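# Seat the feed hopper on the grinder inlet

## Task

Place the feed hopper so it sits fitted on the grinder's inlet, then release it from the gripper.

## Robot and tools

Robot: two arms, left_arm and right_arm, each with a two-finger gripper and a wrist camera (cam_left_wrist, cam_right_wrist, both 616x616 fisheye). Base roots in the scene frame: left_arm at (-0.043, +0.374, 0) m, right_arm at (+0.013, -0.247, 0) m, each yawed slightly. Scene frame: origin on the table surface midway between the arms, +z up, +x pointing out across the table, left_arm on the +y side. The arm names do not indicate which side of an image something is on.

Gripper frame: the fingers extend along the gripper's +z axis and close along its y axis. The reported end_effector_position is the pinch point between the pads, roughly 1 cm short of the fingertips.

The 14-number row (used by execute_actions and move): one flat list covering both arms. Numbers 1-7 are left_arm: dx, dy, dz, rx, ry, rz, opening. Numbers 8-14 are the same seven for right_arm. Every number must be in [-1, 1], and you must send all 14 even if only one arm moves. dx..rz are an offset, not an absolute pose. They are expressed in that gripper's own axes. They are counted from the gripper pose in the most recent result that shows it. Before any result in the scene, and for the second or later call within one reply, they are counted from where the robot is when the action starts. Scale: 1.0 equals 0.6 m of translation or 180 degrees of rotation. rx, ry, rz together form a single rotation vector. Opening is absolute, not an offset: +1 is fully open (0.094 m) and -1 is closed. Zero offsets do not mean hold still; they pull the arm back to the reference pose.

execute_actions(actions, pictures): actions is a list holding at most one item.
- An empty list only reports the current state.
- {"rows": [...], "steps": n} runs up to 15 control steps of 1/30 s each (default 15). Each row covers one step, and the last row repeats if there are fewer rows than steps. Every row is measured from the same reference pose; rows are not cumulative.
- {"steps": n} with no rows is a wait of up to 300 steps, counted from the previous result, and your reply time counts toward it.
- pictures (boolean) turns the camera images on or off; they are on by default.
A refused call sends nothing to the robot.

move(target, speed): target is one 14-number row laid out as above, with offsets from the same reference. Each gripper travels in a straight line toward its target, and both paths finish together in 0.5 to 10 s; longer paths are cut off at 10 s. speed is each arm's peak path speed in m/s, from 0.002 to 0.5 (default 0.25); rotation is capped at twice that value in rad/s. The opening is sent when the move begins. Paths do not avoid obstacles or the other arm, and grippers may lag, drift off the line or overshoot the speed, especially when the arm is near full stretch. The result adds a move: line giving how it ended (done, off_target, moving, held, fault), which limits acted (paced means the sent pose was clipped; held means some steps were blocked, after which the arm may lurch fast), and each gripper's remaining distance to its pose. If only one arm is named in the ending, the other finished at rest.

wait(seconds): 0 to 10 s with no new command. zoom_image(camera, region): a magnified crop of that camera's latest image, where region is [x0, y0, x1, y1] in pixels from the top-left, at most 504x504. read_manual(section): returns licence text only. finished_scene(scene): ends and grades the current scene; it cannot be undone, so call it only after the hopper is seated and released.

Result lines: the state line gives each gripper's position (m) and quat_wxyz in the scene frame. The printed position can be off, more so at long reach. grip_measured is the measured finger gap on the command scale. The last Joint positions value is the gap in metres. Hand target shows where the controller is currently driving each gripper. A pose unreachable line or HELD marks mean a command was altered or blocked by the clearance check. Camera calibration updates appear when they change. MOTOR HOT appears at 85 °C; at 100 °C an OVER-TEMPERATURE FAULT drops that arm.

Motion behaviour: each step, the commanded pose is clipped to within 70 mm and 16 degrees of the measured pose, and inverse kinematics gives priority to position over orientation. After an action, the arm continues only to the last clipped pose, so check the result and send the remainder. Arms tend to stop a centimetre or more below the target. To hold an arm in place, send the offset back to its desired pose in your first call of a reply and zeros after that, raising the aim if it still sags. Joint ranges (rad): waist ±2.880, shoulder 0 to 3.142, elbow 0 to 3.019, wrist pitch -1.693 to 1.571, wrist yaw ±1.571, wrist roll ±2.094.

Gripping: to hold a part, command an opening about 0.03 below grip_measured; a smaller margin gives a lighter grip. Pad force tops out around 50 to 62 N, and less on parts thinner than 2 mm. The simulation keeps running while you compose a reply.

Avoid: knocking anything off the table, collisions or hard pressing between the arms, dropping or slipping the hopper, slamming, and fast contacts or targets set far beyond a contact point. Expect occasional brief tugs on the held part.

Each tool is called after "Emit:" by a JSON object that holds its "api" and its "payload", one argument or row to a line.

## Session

Emit:
{"api": "execute_actions", "payload": {
  "actions": []
}}

Scene clock: 0.00 s of 5400.00 s.
left_arm: end_effector_position=(+0.1063, -0.1659, +0.2364) grip_measured=+1.000 end_effector_quat_wxyz=(+0.162, +0.978, +0.133, +0.022) | right_arm: end_effector_position=(+0.7520, -0.4629, +0.1061) grip_measured=+1.000 end_effector_quat_wxyz=(+0.096, +0.394, +0.890, +0.210)
Joint positions: left_arm=[-1.496  1.6    1.501 -1.142  0.001  1.571  0.094] | right_arm=[-0.503  2.339  2.276 -1.283 -0.412  0.508  0.094]
Joint velocities: left_arm=[ 0.005 -0.015 -0.002 -0.032  0.022 -0.081  0.   ] | right_arm=[-0.024 -0.005  0.007 -0.017 -0.007 -0.007  0.   ]
Motor temperatures (°C, as the motors report them): left_arm=[24 27 35 22 26 23] | right_arm=[24 24 31 24 23 25]
Hand target (left_arm): +0.109, -0.174, +0.255; +0.183, +0.974, +0.132, +0.024
Hand target (right_arm): +0.757, -0.465, +0.105; +0.100, +0.393, +0.890, +0.210
camera_calibration (this result's frames):
cam_left_wrist: T_world_to_cam=[[-0.268143, 0.910251, -0.315502, 0.252384], [0.727642, 0.405993, 0.552907, -0.137849], [0.631377, -0.0813144, -0.771201, 0.229082], [0, 0, 0, 1]] pos_world=[0.0233427, -0.15514, 0.332514]
cam_right_wrist: T_world_to_cam=[[-0.66458, -0.597164, -0.449141, 0.271019], [-0.736884, 0.42416, 0.526395, 0.699538], [-0.123836, 0.680796, -0.721929, 0.608885], [0, 0, 0, 1]] pos_world=[0.770994, -0.549399, 0.193064]

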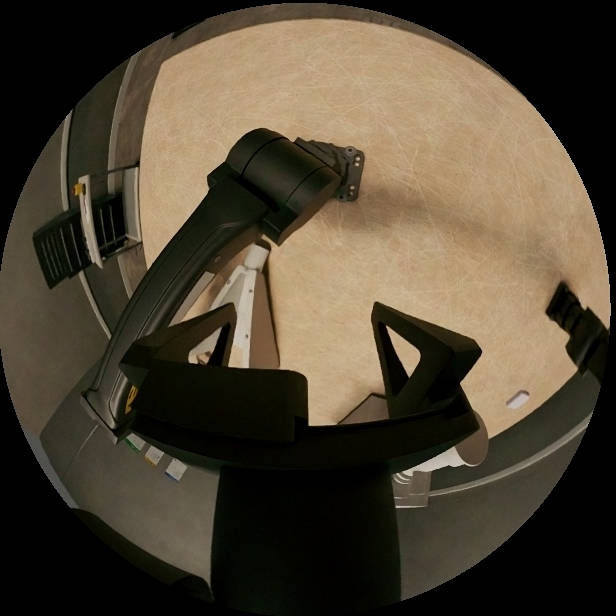

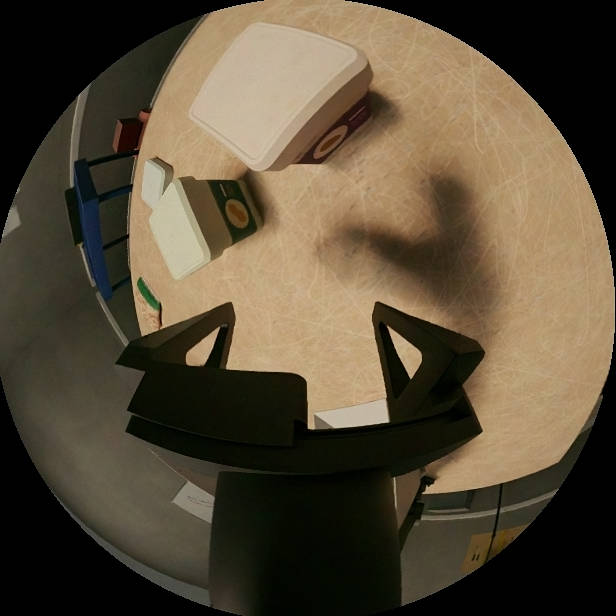

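Emit:
{"api": "move", "payload": {
  "target": [0.067,-0.12,-0.39,0,0,0,1,0.21,-0.21,-0.66,0,0,0,1],
  "speed": 0.3
}}

Scene clock: 5.00 s of 5400.00 s.
left_arm: end_effector_position=(+0.1002, -0.0132, +0.4101) grip_measured=+1.000 end_effector_quat_wxyz=(+0.143, +0.980, +0.136, +0.015) | right_arm: end_effector_position=(+0.4509, -0.5587, +0.4158) grip_measured=+1.000 end_effector_quat_wxyz=(+0.184, +0.407, +0.874, +0.188)
Joint positions: left_arm=[-1.397  1.298  1.652 -1.638  0.035  1.659  0.094] | right_arm=[-0.895  1.644  1.998 -1.676 -0.477  0.167  0.094]
Joint velocities: left_arm=[-0.015 -0.015  0.007 -0.007  0.007 -0.037  0.   ] | right_arm=[-0.005 -0.024 -0.007  0.002  0.022 -0.007  0.   ]
Motor temperatures (°C, as the motors report them): left_arm=[24 27 37 22 26 22] | right_arm=[24 26 33 24 23 25]
Hand target (left_arm): +0.105, -0.014, +0.432; +0.163, +0.977, +0.133, +0.020
Hand target (right_arm): +0.452, -0.558, +0.402; +0.165, +0.405, +0.878, +0.195
Off the commanded pose (left_arm): 0.026 m, 2 deg.
Off the commanded pose (right_arm): 0.014 m, 11 deg.
joint sent to its limit (right arm) — the command would take joint 4 (wrist pitch) past its lower limit, so that joint was sent only as far as its limit.
move: off_target (left_arm, right_arm)
camera_calibration (this result's frames):
cam_left_wrist: T_world_to_cam=[[-0.277253, 0.919944, -0.277191, 0.151909], [0.736118, 0.388793, 0.554049, -0.293027], [0.617464, -0.0504333, -0.784981, 0.386767], [0, 0, 0, 1]] pos_world=[0.0190056, -0.00631499, 0.508064]
cam_right_wrist: T_world_to_cam=[[-0.646375, -0.592966, -0.480199, 0.159853], [-0.762407, 0.527141, 0.375311, 0.487238], [0.0305863, 0.608698, -0.792812, 0.780014], [0, 0, 0, 1]] pos_world=[0.45094, -0.636849, 0.5123]

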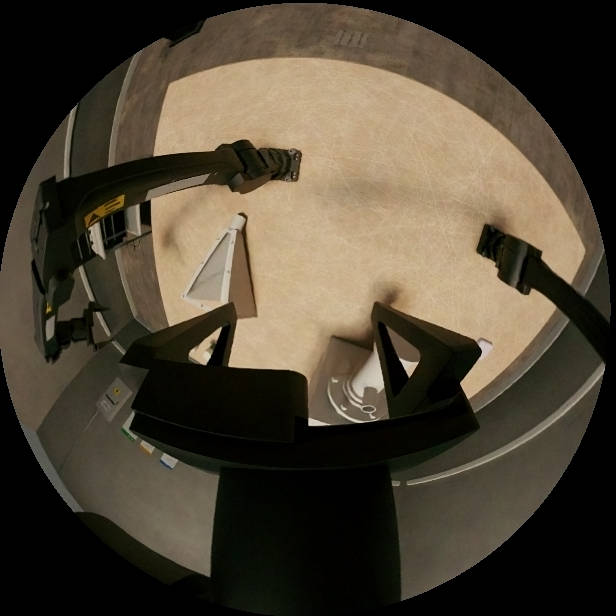

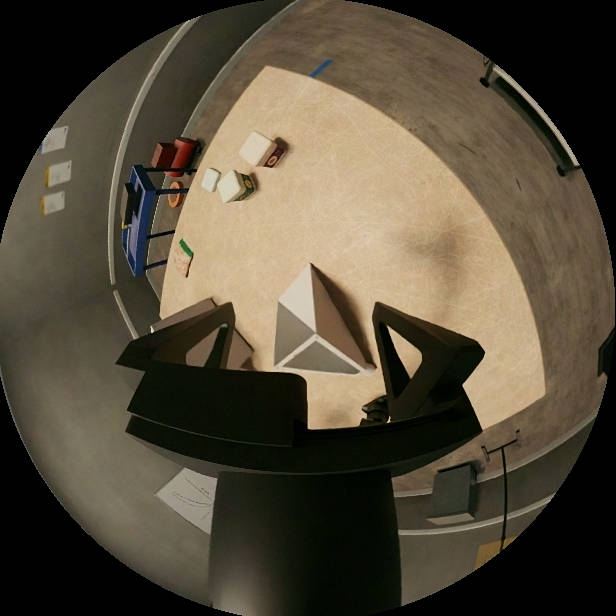

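Emit:
{"api": "zoom_image", "payload": {
  "camera": "cam_left_wrist",
  "region": [160,195,290,335]
}}

Emit:
{"api": "zoom_image", "payload": {
  "camera": "cam_right_wrist",
  "region": [255,250,395,390]
}}

Emit:
{"api": "zoom_image", "payload": {
  "camera": "cam_left_wrist",
  "region": [295,310,435,440]
}}

Region (160, 195, 290, 335) of cam_left_wrist's 616x616 image, scaled by 3.600, with more detail than that image has; it fills the left 468 columns of this view, and the rest is white.

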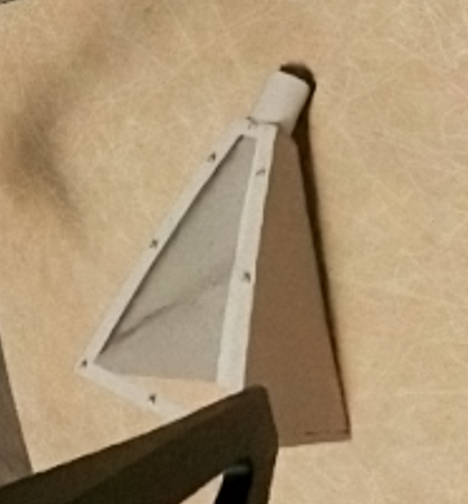

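Region (255, 250, 395, 390) of cam_right_wrist's 616x616 image, scaled by 3.600, with more detail than that image has.

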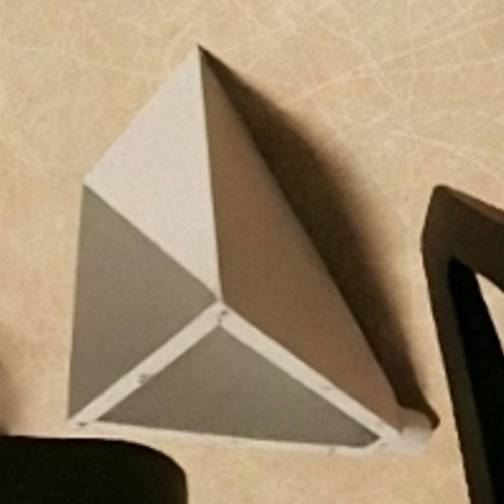

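Region (295, 310, 435, 440) of cam_left_wrist's 616x616 image, scaled by 3.600, with more detail than that image has; it fills the top 468 rows of this view, and the rest is white.

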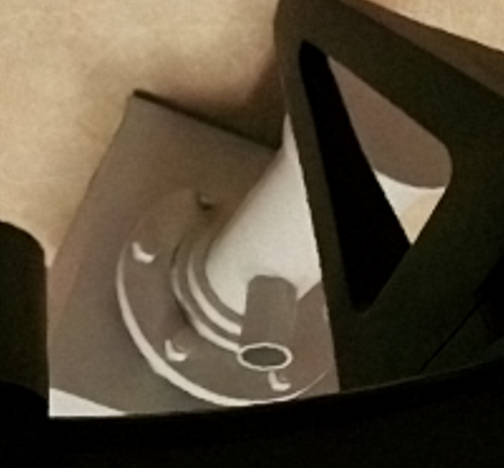

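Emit:
{"api": "move", "payload": {
  "target": [0.2,0,0,0,0,-0.5,1,0.294,-0.178,0.501,0.113,0.154,0.256,-1],
  "speed": 0.3
}}

Scene clock: 21.83 s of 5400.00 s.
left_arm: end_effector_position=(+0.2075, +0.0247, +0.3851) grip_measured=+1.000 end_effector_quat_wxyz=(+0.090, +0.607, +0.785, -0.088) | right_arm: end_effector_position=(+0.4109, -0.4437, +0.0819) grip_measured=-0.983 end_effector_quat_wxyz=(-0.180, +0.686, +0.682, +0.180)
Joint positions: left_arm=[-1.093  1.363  1.652 -1.641  0.128  0.405  0.094] | right_arm=[-0.745  1.8    1.303 -1.388 -0.415  0.895  0.001]
Joint velocities: left_arm=[-0.005  0.005 -0.002 -0.002  0.066 -0.066  0.   ] | right_arm=[-0.005  0.005 -0.007 -0.012  0.037  0.037  0.001]
Motor temperatures (°C, as the motors report them): left_arm=[24 28 42 22 26 22] | right_arm=[24 27 35 24 23 25]
Hand target (left_arm): +0.215, +0.021, +0.409; +0.111, +0.596, +0.789, -0.095
Hand target (right_arm): +0.415, -0.438, +0.075; -0.183, +0.686, +0.681, +0.179
Off the commanded pose (left_arm): 0.026 m, 3 deg.
Off the commanded pose (right_arm): 0.017 m, 1 deg.
After step 90, 10.63 s passed at rest.
move: off_target (left_arm, right_arm)
camera_calibration (this result's frames):
cam_left_wrist: T_world_to_cam=[[-0.96475, -0.259946, 0.0410488, 0.189085], [-0.227231, 0.901498, 0.368332, -0.114169], [-0.132752, 0.34602, -0.928788, 0.50406], [0, 0, 0, 1]] pos_world=[0.223392, -0.0223397, 0.502455]
cam_right_wrist: T_world_to_cam=[[-0.999936, 0.0101248, 0.00495979, 0.414945], [0.00867921, 0.410498, 0.91182, 0.10885], [0.00719604, 0.911805, -0.41056, 0.559305], [0, 0, 0, 1]] pos_world=[0.409949, -0.558862, 0.128319]

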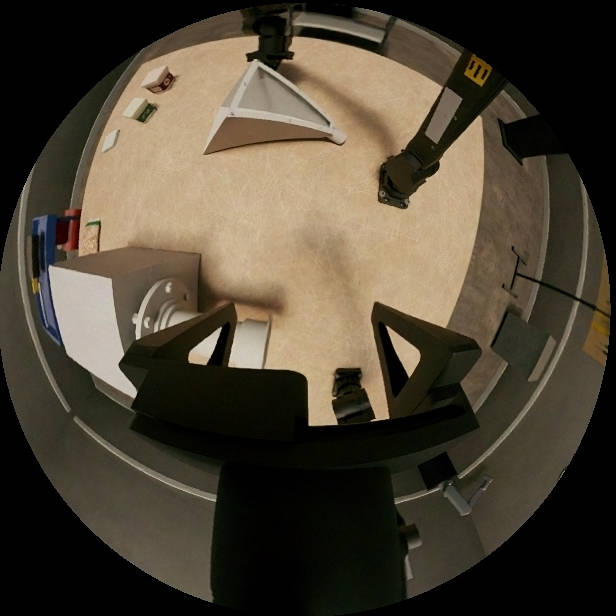

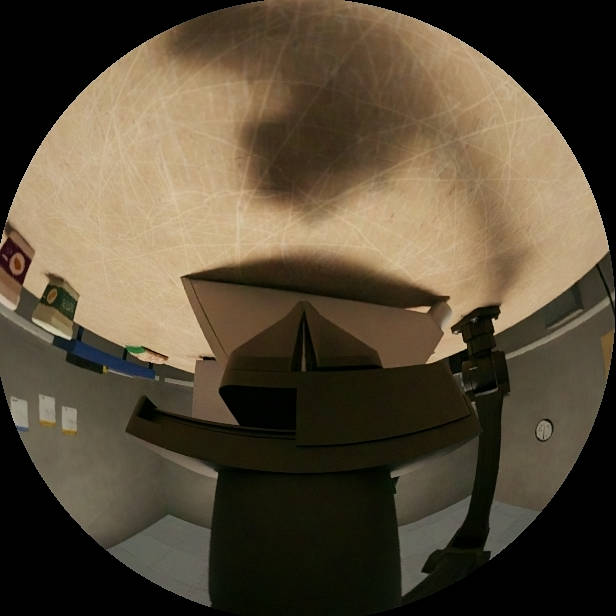

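Emit:
{"api": "move", "payload": {
  "target": [-0.0,0,-0.04,0,0,-0.2,1,0.32,0.017,0.24,0,0,0,-1],
  "speed": 0.08
}}

Scene clock: 27.00 s of 5400.00 s.
left_arm: end_effector_position=(+0.2000, +0.0341, +0.3828) grip_measured=+1.000 end_effector_quat_wxyz=(+0.038, +0.346, +0.932, -0.098) | right_arm: end_effector_position=(+0.4171, -0.2179, +0.0473) grip_measured=-0.983 end_effector_quat_wxyz=(-0.183, +0.685, +0.683, +0.177)
Joint positions: left_arm=[-1.093  1.363  1.652 -1.691  0.128 -0.198  0.094] | right_arm=[-0.265  1.632  0.974 -0.997 -0.507  1.417  0.001]
Joint velocities: left_arm=[-0.015 -0.015 -0.012  0.007  0.037 -0.066  0.   ] | right_arm=[-0.015 -0.015 -0.027  0.017  0.022  0.051  0.001]
Motor temperatures (°C, as the motors report them): left_arm=[24 28 42 22 26 22] | right_arm=[24 27 35 24 23 25]
Hand target (left_arm): +0.206, +0.032, +0.408; +0.059, +0.335, +0.934, -0.113
Hand target (right_arm): +0.416, -0.208, +0.047; -0.185, +0.685, +0.682, +0.178
Off the commanded pose (left_arm): 0.027 m, 3 deg.
Off the commanded pose (right_arm): 0.014 m, 1 deg.
joint sent to its limit (left arm) — the command would take joint 4 (wrist pitch) past its lower limit, so that joint was sent only as far as its limit.
move: off_target (left_arm, right_arm)
camera_calibration (this result's frames):
cam_left_wrist: T_world_to_cam=[[-0.640728, -0.749453, 0.166698, 0.0881778], [-0.620218, 0.633223, 0.462989, -0.0719287], [-0.452545, 0.19326, -0.870548, 0.54454], [0, 0, 0, 1]] pos_world=[0.258315, 0.00639403, 0.492651]
cam_right_wrist: T_world_to_cam=[[-0.999916, 0.00453444, 0.0121489, 0.417529], [0.0129381, 0.412002, 0.911091, 0.0462297], [-0.0008741, 0.911171, -0.412026, 0.342492], [0, 0, 0, 1]] pos_world=[0.417195, -0.333009, 0.0939237]

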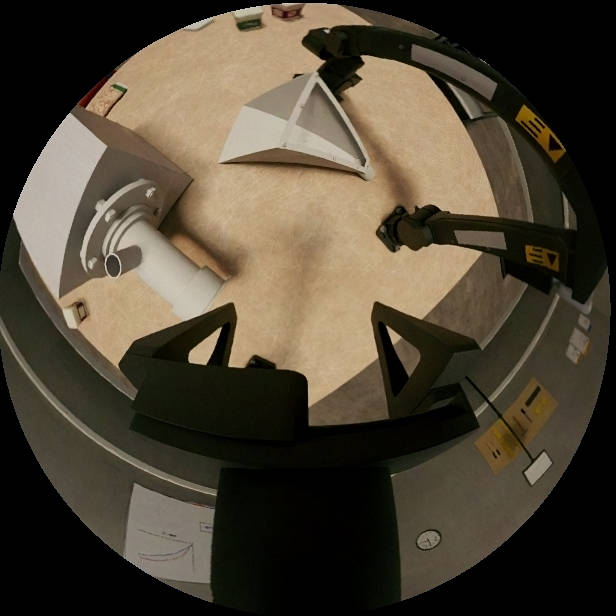

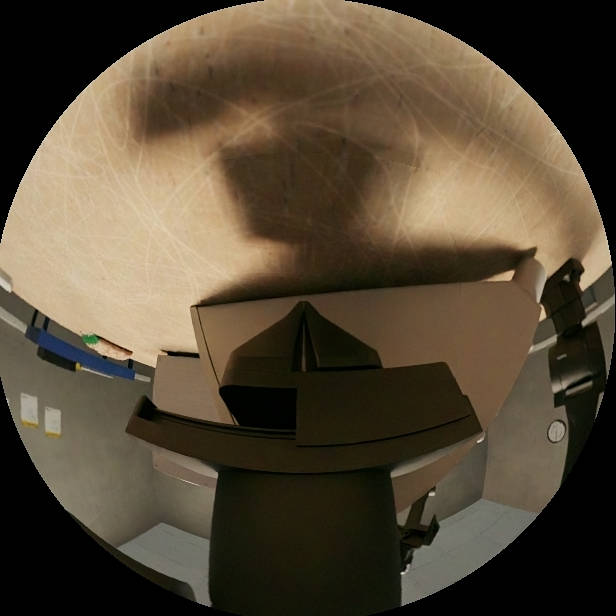

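Emit:
{"api": "move", "payload": {
  "target": [-0.256,0.07,0.268,-0.036,-0.033,-0.451,0.0,0.004,-0.167,-0.3,0,-0.05,-0.2,1],
  "speed": 0.25
}}

Scene clock: 39.40 s of 5400.00 s.
left_arm: end_effector_position=(+0.3275, -0.0552, +0.2193) grip_measured=+0.002 end_effector_quat_wxyz=(+0.013, -0.338, +0.940, -0.036) | right_arm: end_effector_position=(+0.3094, -0.2925, +0.1867) grip_measured=+1.000 end_effector_quat_wxyz=(-0.082, +0.454, +0.871, +0.170)
Joint positions: left_arm=[-1.054  1.781  1.723 -1.437  0.002 -1.549  0.047] | right_arm=[-0.484  1.21   0.974 -1.462 -0.36   0.585  0.094]
Joint velocities: left_arm=[-0.015 -0.005 -0.012 -0.002 -0.066 -0.081 -0.001] | right_arm=[-0.005 -0.005 -0.012  0.017 -0.022  0.007  0.   ]
Motor temperatures (°C, as the motors report them): left_arm=[24 28 44 22 25 22] | right_arm=[24 27 35 24 24 25]
Hand target (left_arm): +0.345, -0.065, +0.243; +0.027, -0.351, +0.934, -0.067
Hand target (right_arm): +0.319, -0.301, +0.204; -0.063, +0.452, +0.873, +0.172
Off the commanded pose (left_arm): 0.029 m, 4 deg.
Off the commanded pose (right_arm): 0.024 m, 2 deg.
After step 90, 5.97 s passed at rest.
move: off_target (left_arm, right_arm)
camera_calibration (this result's frames):
cam_left_wrist: T_world_to_cam=[[0.646742, -0.758146, 0.0832984, -0.273658], [-0.6466, -0.487085, 0.587075, 0.0588983], [-0.404515, -0.433547, -0.805236, 0.412479], [0, 0, 0, 1]] pos_world=[0.381924, 0.0000444081, 0.32036]
cam_right_wrist: T_world_to_cam=[[-0.822493, -0.524968, -0.21889, 0.141821], [-0.464864, 0.398707, 0.790528, 0.117802], [-0.327729, 0.751958, -0.571972, 0.552169], [0, 0, 0, 1]] pos_world=[0.35237, -0.387725, 0.253743]

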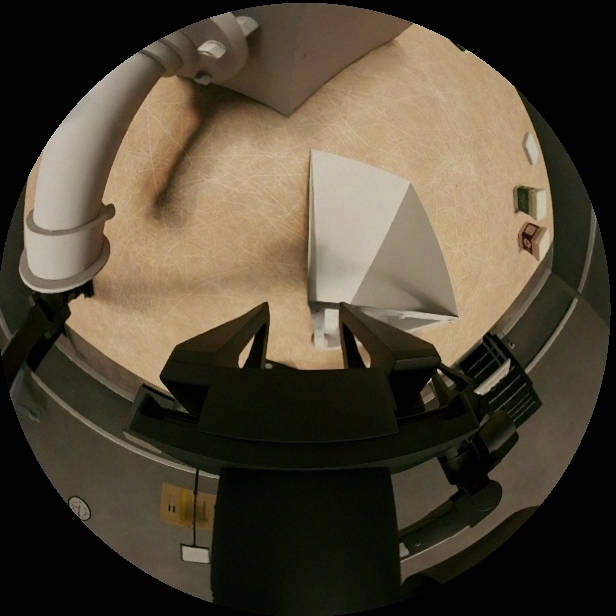

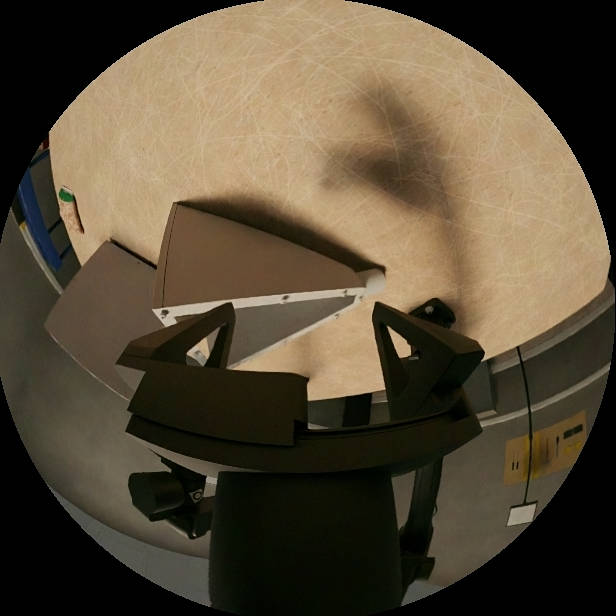

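Emit:
{"api": "move", "payload": {
  "target": [-0.047,-0.043,0.122,0.02,0,0,-0.2,0,0,-0.08,0.03,-0.15,-0.48,1],
  "speed": 0.2
}}

Scene clock: 45.57 s of 5400.00 s.
left_arm: end_effector_position=(+0.3616, -0.0628, +0.1530) grip_measured=-0.198 end_effector_quat_wxyz=(+0.022, -0.339, +0.938, -0.061) | right_arm: end_effector_position=(+0.3087, -0.3042, +0.2316) grip_measured=+1.000 end_effector_quat_wxyz=(+0.216, -0.240, +0.945, +0.052)
Joint positions: left_arm=[-1.017  1.846  1.635 -1.23   0.007 -1.516  0.038] | right_arm=[-0.508  0.911  0.874 -1.23  -0.335 -0.824  0.094]
Joint velocities: left_arm=[ 0.005  0.005 -0.017  0.002 -0.007  0.051  0.   ] | right_arm=[-0.015  0.024 -0.002 -0.022 -0.037 -0.037  0.   ]
Motor temperatures (°C, as the motors report them): left_arm=[24 29 43 22 25 22] | right_arm=[24 26 36 24 23 25]
Hand target (left_arm): +0.369, -0.061, +0.149; +0.023, -0.338, +0.939, -0.065
Hand target (right_arm): +0.309, -0.309, +0.230; +0.224, -0.241, +0.943, +0.045
Off the commanded pose (left_arm): 0.009 m, 0 deg.
Off the commanded pose (right_arm): 0.006 m, 1 deg.
move: done
camera_calibration (this result's frames):
cam_left_wrist: T_world_to_cam=[[0.64513, -0.751496, 0.138066, -0.303378], [-0.665854, -0.464317, 0.583994, 0.125112], [-0.374762, -0.468683, -0.799931, 0.35579], [0, 0, 0, 1]] pos_world=[0.412361, -0.00314313, 0.253429]
cam_right_wrist: T_world_to_cam=[[0.471217, -0.882008, 0.00409534, -0.414672], [-0.867316, -0.462514, 0.183967, 0.0893728], [-0.160366, -0.0902405, -0.982924, 0.373727], [0, 0, 0, 1]] pos_world=[0.332848, -0.290682, 0.352602]

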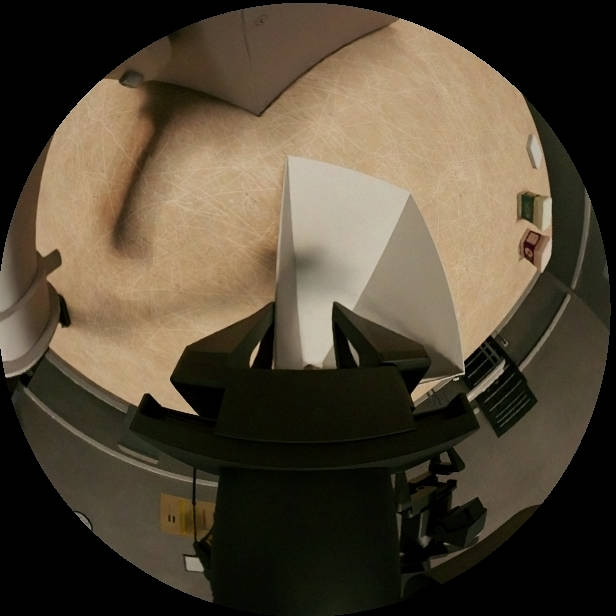

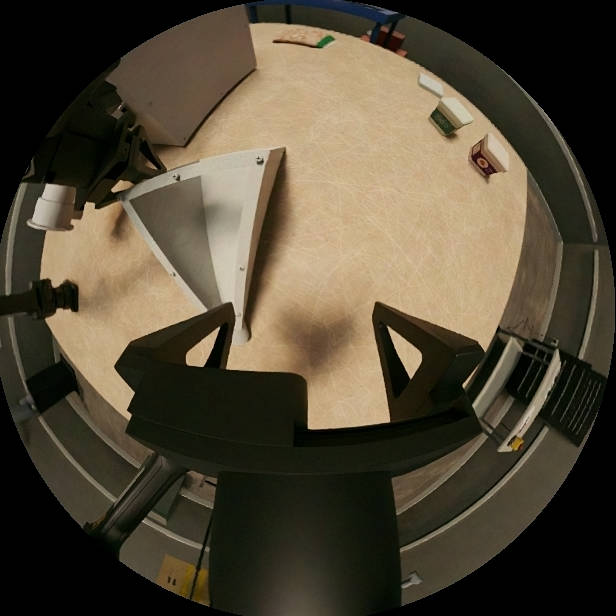

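Emit:
{"api": "execute_actions", "payload": {
  "actions": [
    {"rows":[[0,0.015,0,0,0,0,-0.2,0,0,0,0,0,0,1],[0,0.03,0,0,0,0,-0.2,0,0,0,0,0,0,1],[0,0.035,0,0,0,0,-0.2,0,0,0,0,0,0,1],[0,0.035,0,0,0,0,-0.2,0,0,0,0,0,0,1],[0,0.035,0.01,0,0,0,-0.2,0,0,0,0,0,0,1],[0,0.035,0.02,0,0,0,-0.2,0,0,0,0,0,0,1],[0,0.035,0.03,0,0,0,-0.2,0,0,0,0,0,0,1],[0,0.035,0.04,0,0,0,-0.2,0,0,0,0,0,0,1],[0,0.035,0.05,0,0,0,-0.2,0,0,0,0,0,0,1],[0,0.035,0.06,0,0,0,-0.2,0,0,0,0,0,0,1]],"steps":15}
  ]
}}

Scene clock: 47.10 s of 5400.00 s.
left_arm: end_effector_position=(+0.3530, -0.0487, +0.1312) grip_measured=-0.198 end_effector_quat_wxyz=(+0.025, -0.342, +0.937, -0.067) | right_arm: end_effector_position=(+0.3087, -0.3042, +0.2316) grip_measured=+1.000 end_effector_quat_wxyz=(+0.216, -0.242, +0.945, +0.051)
Joint positions: left_arm=[-1.011  1.811  1.526 -1.143  0.007 -1.516  0.038] | right_arm=[-0.508  0.911  0.874 -1.23  -0.335 -0.827  0.094]
Joint velocities: left_arm=[ 0.005 -0.005  0.012 -0.002  0.007 -0.022  0.   ] | right_arm=[ 0.015  0.005 -0.017 -0.012 -0.037  0.022  0.   ]
Motor temperatures (°C, as the motors report them): left_arm=[24 29 43 22 25 22] | right_arm=[24 26 36 24 23 25]
Hand target (left_arm): +0.351, -0.050, +0.115; +0.022, -0.339, +0.938, -0.061
Hand target (right_arm): +0.309, -0.304, +0.232; +0.216, -0.240, +0.945, +0.052
Off the commanded pose (left_arm): 0.017 m, 1 deg.
Off the commanded pose (right_arm): 0.000 m, 0 deg.
Steps of this call (steps 1 to 31: nothing new was sent; steps 32 to 46: all 15 steps of this action). Readings (end_effector_position):
32: left_arm (+0.3611, -0.0623, +0.1517) | right_arm (+0.3087, -0.3042, +0.2316)
33: left_arm (+0.3591, -0.0602, +0.1500) | right_arm (+0.3087, -0.3042, +0.2316)
35: left_arm (+0.3517, -0.0515, +0.1430) | right_arm (+0.3087, -0.3042, +0.2316)
39: left_arm (+0.3495, -0.0456, +0.1351) | right_arm (+0.3087, -0.3042, +0.2316)
46: the state above
camera_calibration (this result's frames):
cam_left_wrist: T_world_to_cam=[[0.648829, -0.746052, 0.149758, -0.28671], [-0.667514, -0.463559, 0.582699, 0.139453], [-0.365302, -0.478037, -0.798771, 0.337806], [0, 0, 0, 1]] pos_world=[0.402513, 0.0122283, 0.231508]
cam_right_wrist: T_world_to_cam=[[0.473639, -0.880702, 0.00541635, -0.415328], [-0.866154, -0.464683, 0.183977, 0.0883518], [-0.159512, -0.0918301, -0.982916, 0.372978], [0, 0, 0, 1]] pos_world=[0.332736, -0.290474, 0.352601]

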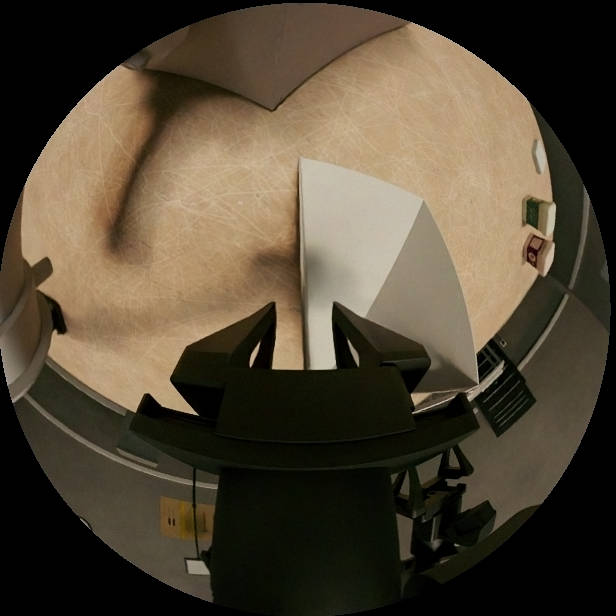

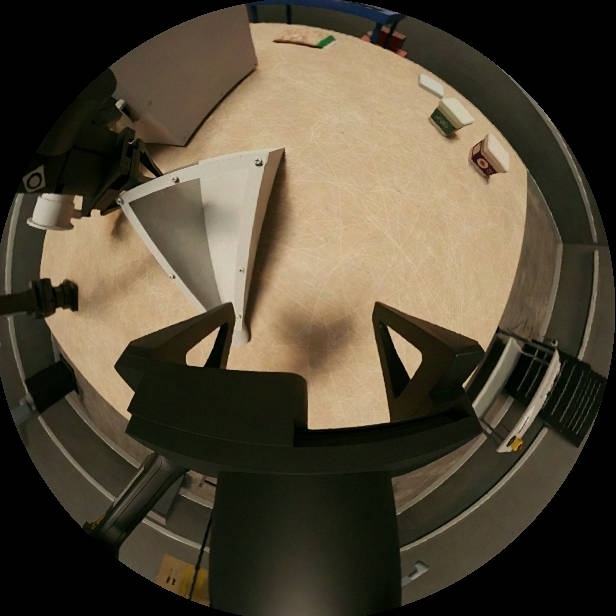

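Emit:
{"api": "move", "payload": {
  "target": [0.005,0.003,0.03,0,0.09,0,-0.2,0,0,0,0,0,0,1],
  "speed": 0.08
}}

Scene clock: 50.03 s of 5400.00 s.
left_arm: end_effector_position=(+0.3453, -0.0538, +0.1186) grip_measured=-0.198 end_effector_quat_wxyz=(-0.108, -0.332, +0.930, -0.113) | right_arm: end_effector_position=(+0.3087, -0.3042, +0.2316) grip_measured=+1.000 end_effector_quat_wxyz=(+0.216, -0.242, +0.945, +0.051)
Joint positions: left_arm=[-0.942  1.842  1.518 -1.143  0.298 -1.447  0.038] | right_arm=[-0.508  0.911  0.874 -1.23  -0.335 -0.827  0.094]
Joint velocities: left_arm=[-0.005  0.005 -0.007 -0.012 -0.051  0.007 -0.   ] | right_arm=[-0.015 -0.015  0.022  0.002  0.037  0.022  0.   ]
Motor temperatures (°C, as the motors report them): left_arm=[24 29 43 22 25 22] | right_arm=[24 26 36 24 23 25]
Hand target (left_arm): +0.351, -0.052, +0.113; -0.108, -0.329, +0.931, -0.116
Hand target (right_arm): +0.309, -0.304, +0.232; +0.216, -0.242, +0.945, +0.051
Off the commanded pose (left_arm): 0.008 m, 0 deg.
Off the commanded pose (right_arm): 0.000 m, 0 deg.
move: done
camera_calibration (this result's frames):
cam_left_wrist: T_world_to_cam=[[0.654662, -0.742431, 0.142178, -0.284593], [-0.532436, -0.319371, 0.783909, 0.0764892], [-0.53659, -0.588896, -0.604377, 0.352678], [0, 0, 0, 1]] pos_world=[0.416282, 0.0208283, 0.193653]
cam_right_wrist: T_world_to_cam=[[0.473639, -0.880702, 0.00541635, -0.415328], [-0.866154, -0.464683, 0.183977, 0.0883518], [-0.159512, -0.0918301, -0.982916, 0.372978], [0, 0, 0, 1]] pos_world=[0.332736, -0.290474, 0.352601]

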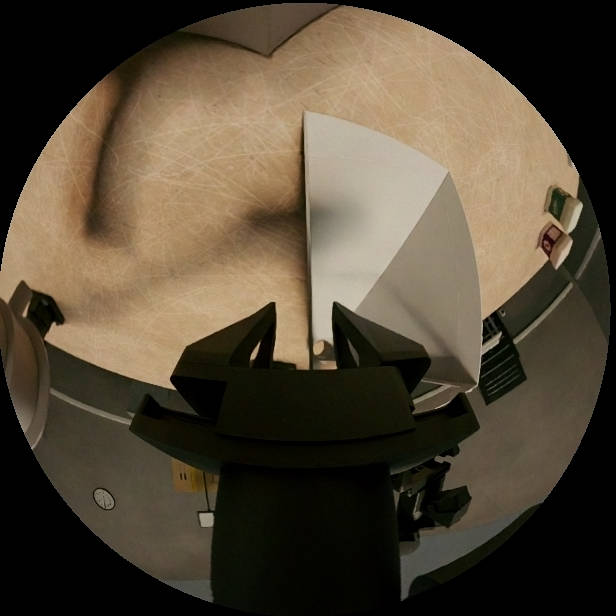

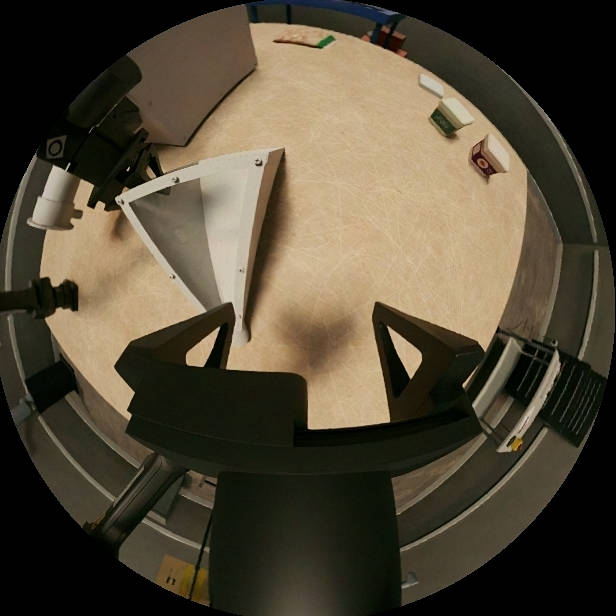

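Emit:
{"api": "execute_actions", "payload": {
  "actions": [
    {"rows":[[0,-0.004,0.005,0,0,0,-0.6,0,0,0,0,0,0,1],[0,-0.004,0.005,0,0,0,-1,0,0,0,0,0,0,1]],"steps":12}
  ],
  "pictures": false
}}

Emit:
{"api": "move", "payload": {
  "target": [-0.078,-0.113,-0.02,0,0,0,-1,0,0,0,0,0,0,1],
  "speed": 0.07
}}

Scene clock: 51.53 s of 5400.00 s.
left_arm: end_effector_position=(+0.3473, -0.0544, +0.1185) grip_measured=-0.974 end_effector_quat_wxyz=(-0.108, -0.339, +0.927, -0.116) | right_arm: end_effector_position=(+0.3087, -0.3042, +0.2316) grip_measured=+1.000 end_effector_quat_wxyz=(+0.216, -0.242, +0.945, +0.051)
Joint positions: left_arm=[-0.94   1.843  1.518 -1.136  0.299 -1.463  0.001] | right_arm=[-0.508  0.911  0.874 -1.23  -0.335 -0.827  0.094]
Joint velocities: left_arm=[ 0.005 -0.015 -0.002 -0.017 -0.037  0.051  0.   ] | right_arm=[ 0.015  0.005  0.027  0.007  0.051 -0.022  0.   ]
Motor temperatures (°C, as the motors report them): left_arm=[24 29 42 22 25 22] | right_arm=[24 26 36 24 23 25]
Hand target (left_arm): +0.346, -0.057, +0.116; -0.108, -0.332, +0.930, -0.113
Hand target (right_arm): +0.309, -0.304, +0.232; +0.216, -0.242, +0.945, +0.051
Off the commanded pose (left_arm): 0.003 m, 1 deg.
Off the commanded pose (right_arm): 0.000 m, 0 deg.
Steps of this call (steps 1 to 33: nothing new was sent; steps 34 to 45: all 12 steps of this action). Readings (end_effector_position):
34: left_arm (+0.3453, -0.0538, +0.1186) | right_arm (+0.3087, -0.3042, +0.2316)
35: left_arm (+0.3453, -0.0538, +0.1186) | right_arm (+0.3087, -0.3042, +0.2316)
37: left_arm (+0.3460, -0.0545, +0.1183) | right_arm (+0.3087, -0.3042, +0.2316)
41: left_arm (+0.3473, -0.0544, +0.1185) | right_arm (+0.3087, -0.3042, +0.2316)
45: the state above

Scene clock: 53.30 s of 5400.00 s.
left_arm: end_effector_position=(+0.4061, -0.0742, +0.1192) grip_measured=-0.974 end_effector_quat_wxyz=(-0.116, -0.319, +0.934, -0.111) | right_arm: end_effector_position=(+0.3087, -0.3042, +0.2316) grip_measured=+1.000 end_effector_quat_wxyz=(+0.216, -0.242, +0.945, +0.051)
Joint positions: left_arm=[-0.896  2.007  1.772 -1.262  0.314 -1.371  0.001] | right_arm=[-0.508  0.911  0.874 -1.23  -0.335 -0.827  0.094]
Joint velocities: left_arm=[-0.015 -0.005 -0.022 -0.017 -0.081 -0.11  -0.   ] | right_arm=[-0.024 -0.005  0.012  0.007  0.051  0.007  0.   ]
Motor temperatures (°C, as the motors report them): left_arm=[24 29 43 22 25 22] | right_arm=[24 26 37 24 23 25]
Hand target (left_arm): +0.428, -0.072, +0.128; -0.109, -0.339, +0.927, -0.117
Hand target (right_arm): +0.309, -0.304, +0.232; +0.216, -0.242, +0.945, +0.051
Off the commanded pose (left_arm): 0.023 m, 3 deg.
Off the commanded pose (right_arm): 0.000 m, 0 deg.
move: off_target (left_arm)
camera_calibration (this result's frames):
cam_left_wrist: T_world_to_cam=[[0.63487, -0.760454, 0.136564, -0.332264], [-0.532205, -0.302301, 0.790804, 0.102262], [-0.560087, -0.574738, -0.59664, 0.383358], [0, 0, 0, 1]] pos_world=[0.480082, -0.00142701, 0.193232]
cam_right_wrist: T_world_to_cam=[[0.473639, -0.880702, 0.00541635, -0.415328], [-0.866154, -0.464683, 0.183977, 0.0883518], [-0.159512, -0.0918301, -0.982916, 0.372978], [0, 0, 0, 1]] pos_world=[0.332736, -0.290474, 0.352601]

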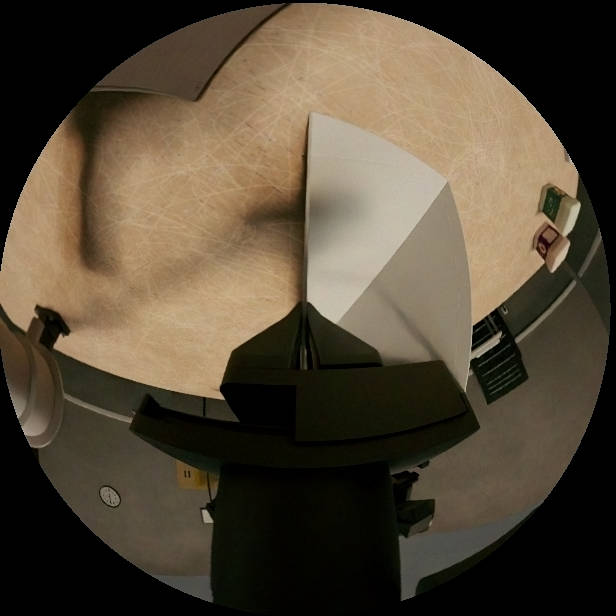

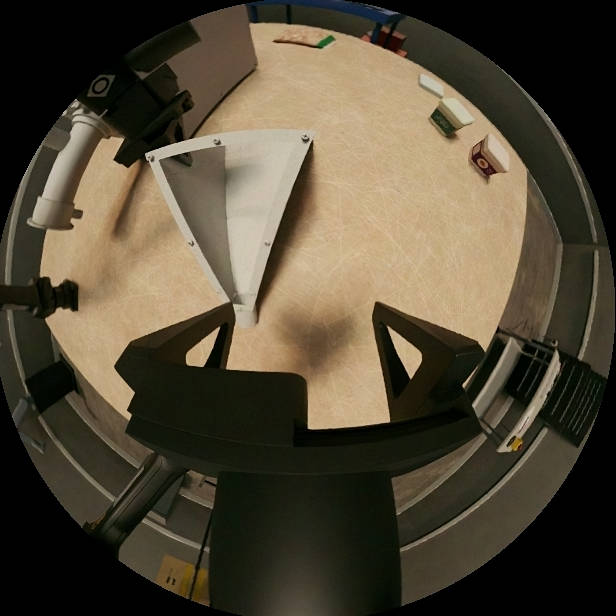

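Emit:
{"api": "move", "payload": {
  "target": [0,0,0,0,0,0,-1,0.183,0.148,0.15,0,-0.04,0,0.5],
  "speed": 0.2
}}

Scene clock: 55.67 s of 5400.00 s.
left_arm: end_effector_position=(+0.4060, -0.0743, +0.1193) grip_measured=-0.974 end_effector_quat_wxyz=(-0.116, -0.317, +0.935, -0.112) | right_arm: end_effector_position=(+0.2102, -0.2548, +0.0985) grip_measured=+0.503 end_effector_quat_wxyz=(+0.264, -0.237, +0.932, +0.076)
Joint positions: left_arm=[-0.896  2.007  1.772 -1.262  0.315 -1.366  0.001] | right_arm=[-0.551  0.527  0.354 -1.051 -0.445 -0.839  0.071]
Joint velocities: left_arm=[-0.015 -0.005 -0.012 -0.007 -0.066  0.022 -0.   ] | right_arm=[-0.015  0.005  0.002 -0.007 -0.051 -0.037  0.   ]
Motor temperatures (°C, as the motors report them): left_arm=[24 30 43 22 25 22] | right_arm=[24 26 37 24 23 25]
Hand target (left_arm): +0.406, -0.074, +0.119; -0.116, -0.319, +0.934, -0.111
Hand target (right_arm): +0.214, -0.259, +0.101; +0.275, -0.239, +0.929, +0.066
Off the commanded pose (left_arm): 0.000 m, 0 deg.
Off the commanded pose (right_arm): 0.005 m, 2 deg.
move: done
camera_calibration (this result's frames):
cam_left_wrist: T_world_to_cam=[[0.631423, -0.763045, 0.138087, -0.331274], [-0.533973, -0.298724, 0.790972, 0.103069], [-0.562297, -0.573172, -0.596066, 0.384189], [0, 0, 0, 1]] pos_world=[0.480239, -0.00178111, 0.193222]
cam_right_wrist: T_world_to_cam=[[0.476757, -0.87881, -0.0199016, -0.322096], [-0.875724, -0.476803, 0.0759361, 0.0600434], [-0.0762225, -0.0187748, -0.996914, 0.233531], [0, 0, 0, 1]] pos_world=[0.223944, -0.250048, 0.221841]

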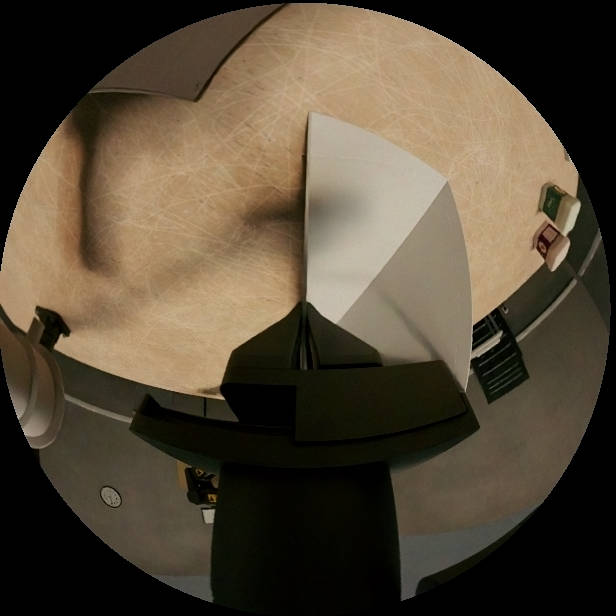

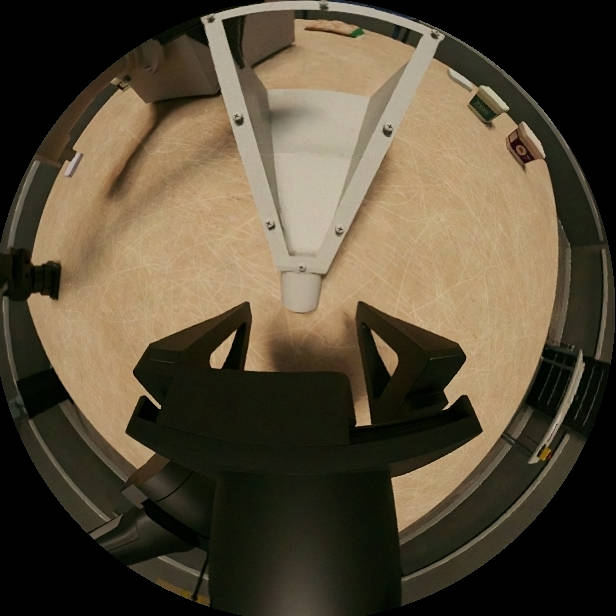

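Emit:
{"api": "move", "payload": {
  "target": [0,0,0,0,0,0,-1,0.024,0.002,0.12,0.009,-0.01,0.014,0.3],
  "speed": 0.08
}}

Scene clock: 58.93 s of 5400.00 s.
left_arm: end_effector_position=(+0.4060, -0.0743, +0.1193) grip_measured=-0.974 end_effector_quat_wxyz=(-0.116, -0.316, +0.935, -0.112) | right_arm: end_effector_position=(+0.2291, -0.2445, +0.0324) grip_measured=+0.303 end_effector_quat_wxyz=(+0.277, -0.211, +0.934, +0.073)
Joint positions: left_arm=[-0.896  2.007  1.772 -1.262  0.315 -1.365  0.001] | right_arm=[-0.427  0.674  0.192 -0.651 -0.395 -0.653  0.061]
Joint velocities: left_arm=[-0.015 -0.005 -0.012  0.007  0.007  0.037 -0.   ] | right_arm=[-0.015  0.005 -0.012  0.002 -0.037 -0.007  0.001]
Motor temperatures (°C, as the motors report them): left_arm=[24 30 42 22 25 22] | right_arm=[24 25 37 24 23 25]
Hand target (left_arm): +0.406, -0.074, +0.119; -0.116, -0.317, +0.935, -0.111
Hand target (right_arm): +0.230, -0.242, +0.030; +0.279, -0.212, +0.934, +0.074
Off the commanded pose (left_arm): 0.000 m, 0 deg.
Off the commanded pose (right_arm): 0.006 m, 0 deg.
move: done
camera_calibration (this result's frames):
cam_left_wrist: T_world_to_cam=[[0.63055, -0.763706, 0.138418, -0.331008], [-0.534552, -0.298012, 0.79085, 0.103372], [-0.562727, -0.572662, -0.596152, 0.384412], [0, 0, 0, 1]] pos_world=[0.480294, -0.00184931, 0.193234]
cam_right_wrist: T_world_to_cam=[[0.430922, -0.90213, -0.0216142, -0.318528], [-0.900671, -0.431455, 0.0513572, 0.104139], [-0.0556565, -0.00266362, -0.998446, 0.168531], [0, 0, 0, 1]] pos_world=[0.240436, -0.241973, 0.156036]

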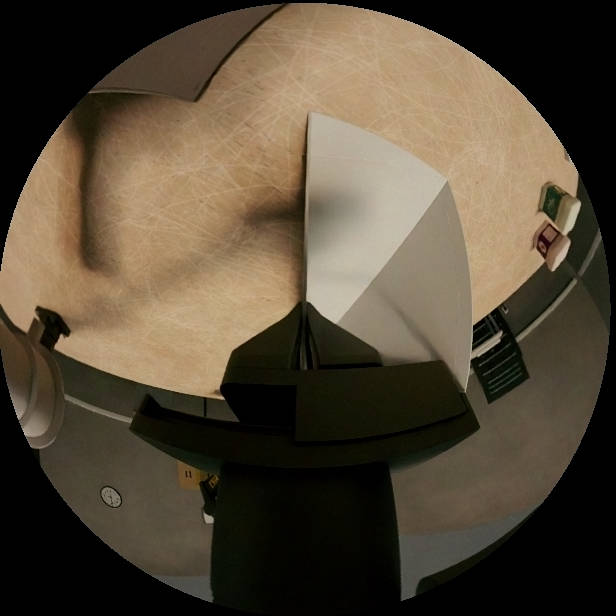

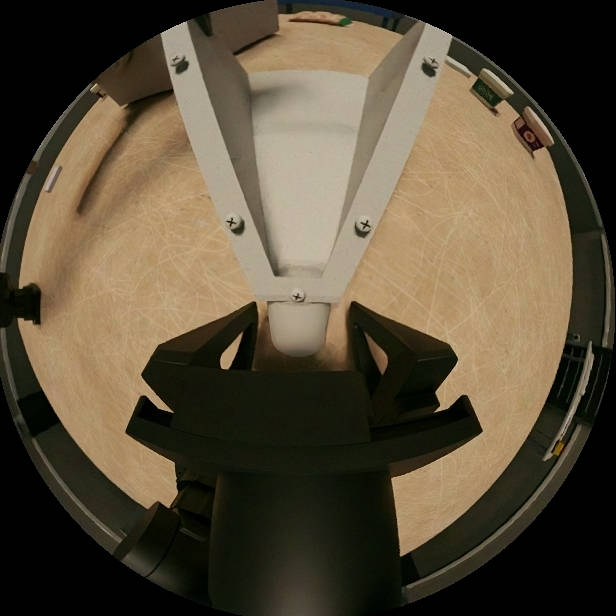

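Emit:
{"api": "execute_actions", "payload": {
  "actions": [
    {"rows":[[0,0,0,0,0,0,-1,-0.01,0.005,0.008,0,0,0,0.2],[0,0,0,0,0,0,-1,-0.018,0.007,0.014,0,0,0,0.2],[0,0,0,0,0,0,-1,-0.018,0.007,0.014,0,0,0,0.1],[0,0,0,0,0,0,-1,-0.018,0.007,0.014,0,0,0,0.1],[0,0,0,0,0,0,-1,-0.018,0.007,0.014,0,0,0,0],[0,0,0,0,0,0,-1,-0.018,0.007,0.014,0,0,0,0],[0,0,0,0,0,0,-1,-0.018,0.007,0.014,0,0,0,-0.1],[0,0,0,0,0,0,-1,-0.018,0.007,0.014,0,0,0,-0.1],[0,0,0,0,0,0,-1,-0.018,0.007,0.014,0,0,0,-0.23]],"steps":15}
  ]
}}

Scene clock: 60.50 s of 5400.00 s.
left_arm: end_effector_position=(+0.4061, -0.0742, +0.1193) grip_measured=-0.974 end_effector_quat_wxyz=(-0.115, -0.314, +0.936, -0.112) | right_arm: end_effector_position=(+0.2333, -0.2372, +0.0283) grip_measured=-0.192 end_effector_quat_wxyz=(+0.269, -0.212, +0.937, +0.072)
Joint positions: left_arm=[-0.896  2.007  1.772 -1.262  0.314 -1.36   0.001] | right_arm=[-0.36   0.706  0.192 -0.61  -0.358 -0.592  0.038]
Joint velocities: left_arm=[ 0.005 -0.005 -0.007  0.007 -0.007 -0.037 -0.001] | right_arm=[-0.005 -0.005  0.012 -0.007  0.037 -0.007 -0.   ]
Motor temperatures (°C, as the motors report them): left_arm=[24 30 42 22 25 22] | right_arm=[24 25 37 24 23 25]
Hand target (left_arm): +0.406, -0.074, +0.119; -0.116, -0.316, +0.935, -0.112
Hand target (right_arm): +0.239, -0.235, +0.032; +0.277, -0.212, +0.934, +0.073
Off the commanded pose (left_arm): 0.000 m, 0 deg.
Off the commanded pose (right_arm): 0.007 m, 1 deg.
Steps of this call (steps 1 to 32: nothing new was sent; steps 33 to 47: all 15 steps of this action). Readings (end_effector_position):
33: left_arm (+0.4060, -0.0743, +0.1193) | right_arm (+0.2292, -0.2451, +0.0321)
34: left_arm (+0.4060, -0.0743, +0.1193) | right_arm (+0.2299, -0.2448, +0.0316)
36: left_arm (+0.4060, -0.0743, +0.1193) | right_arm (+0.2314, -0.2400, +0.0306)
40: left_arm (+0.4061, -0.0742, +0.1193) | right_arm (+0.2327, -0.2364, +0.0285)
47: the state above
camera_calibration (this result's frames):
cam_left_wrist: T_world_to_cam=[[0.626732, -0.766608, 0.139713, -0.329803], [-0.537423, -0.295409, 0.78988, 0.104951], [-0.564255, -0.570128, -0.597135, 0.385414], [0, 0, 0, 1]] pos_world=[0.480573, -0.002091, 0.193323]
cam_right_wrist: T_world_to_cam=[[0.430669, -0.902209, -0.0232907, -0.313794], [-0.899676, -0.431218, 0.0680788, 0.110681], [-0.0714647, -0.00836541, -0.997408, 0.167005], [0, 0, 0, 1]] pos_world=[0.246654, -0.233983, 0.151729]

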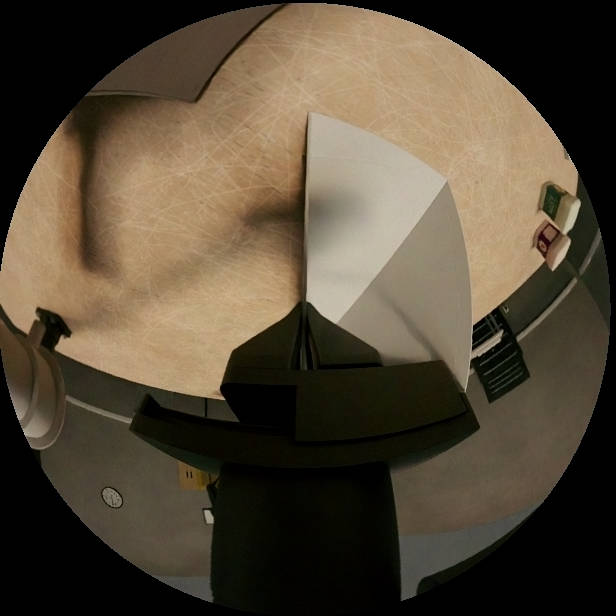

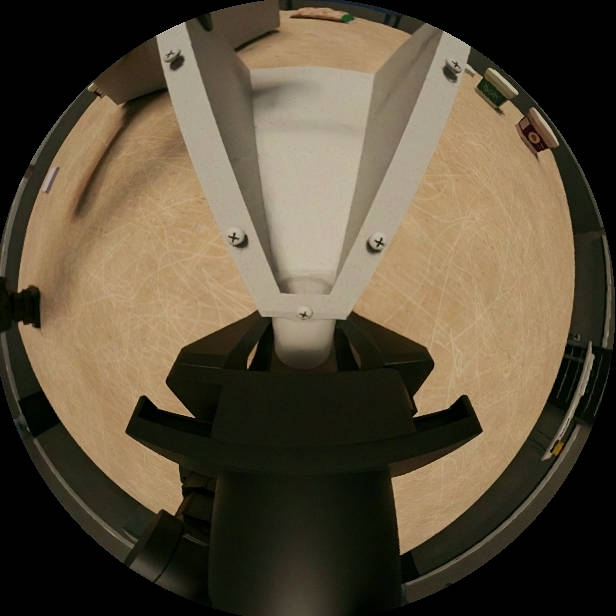

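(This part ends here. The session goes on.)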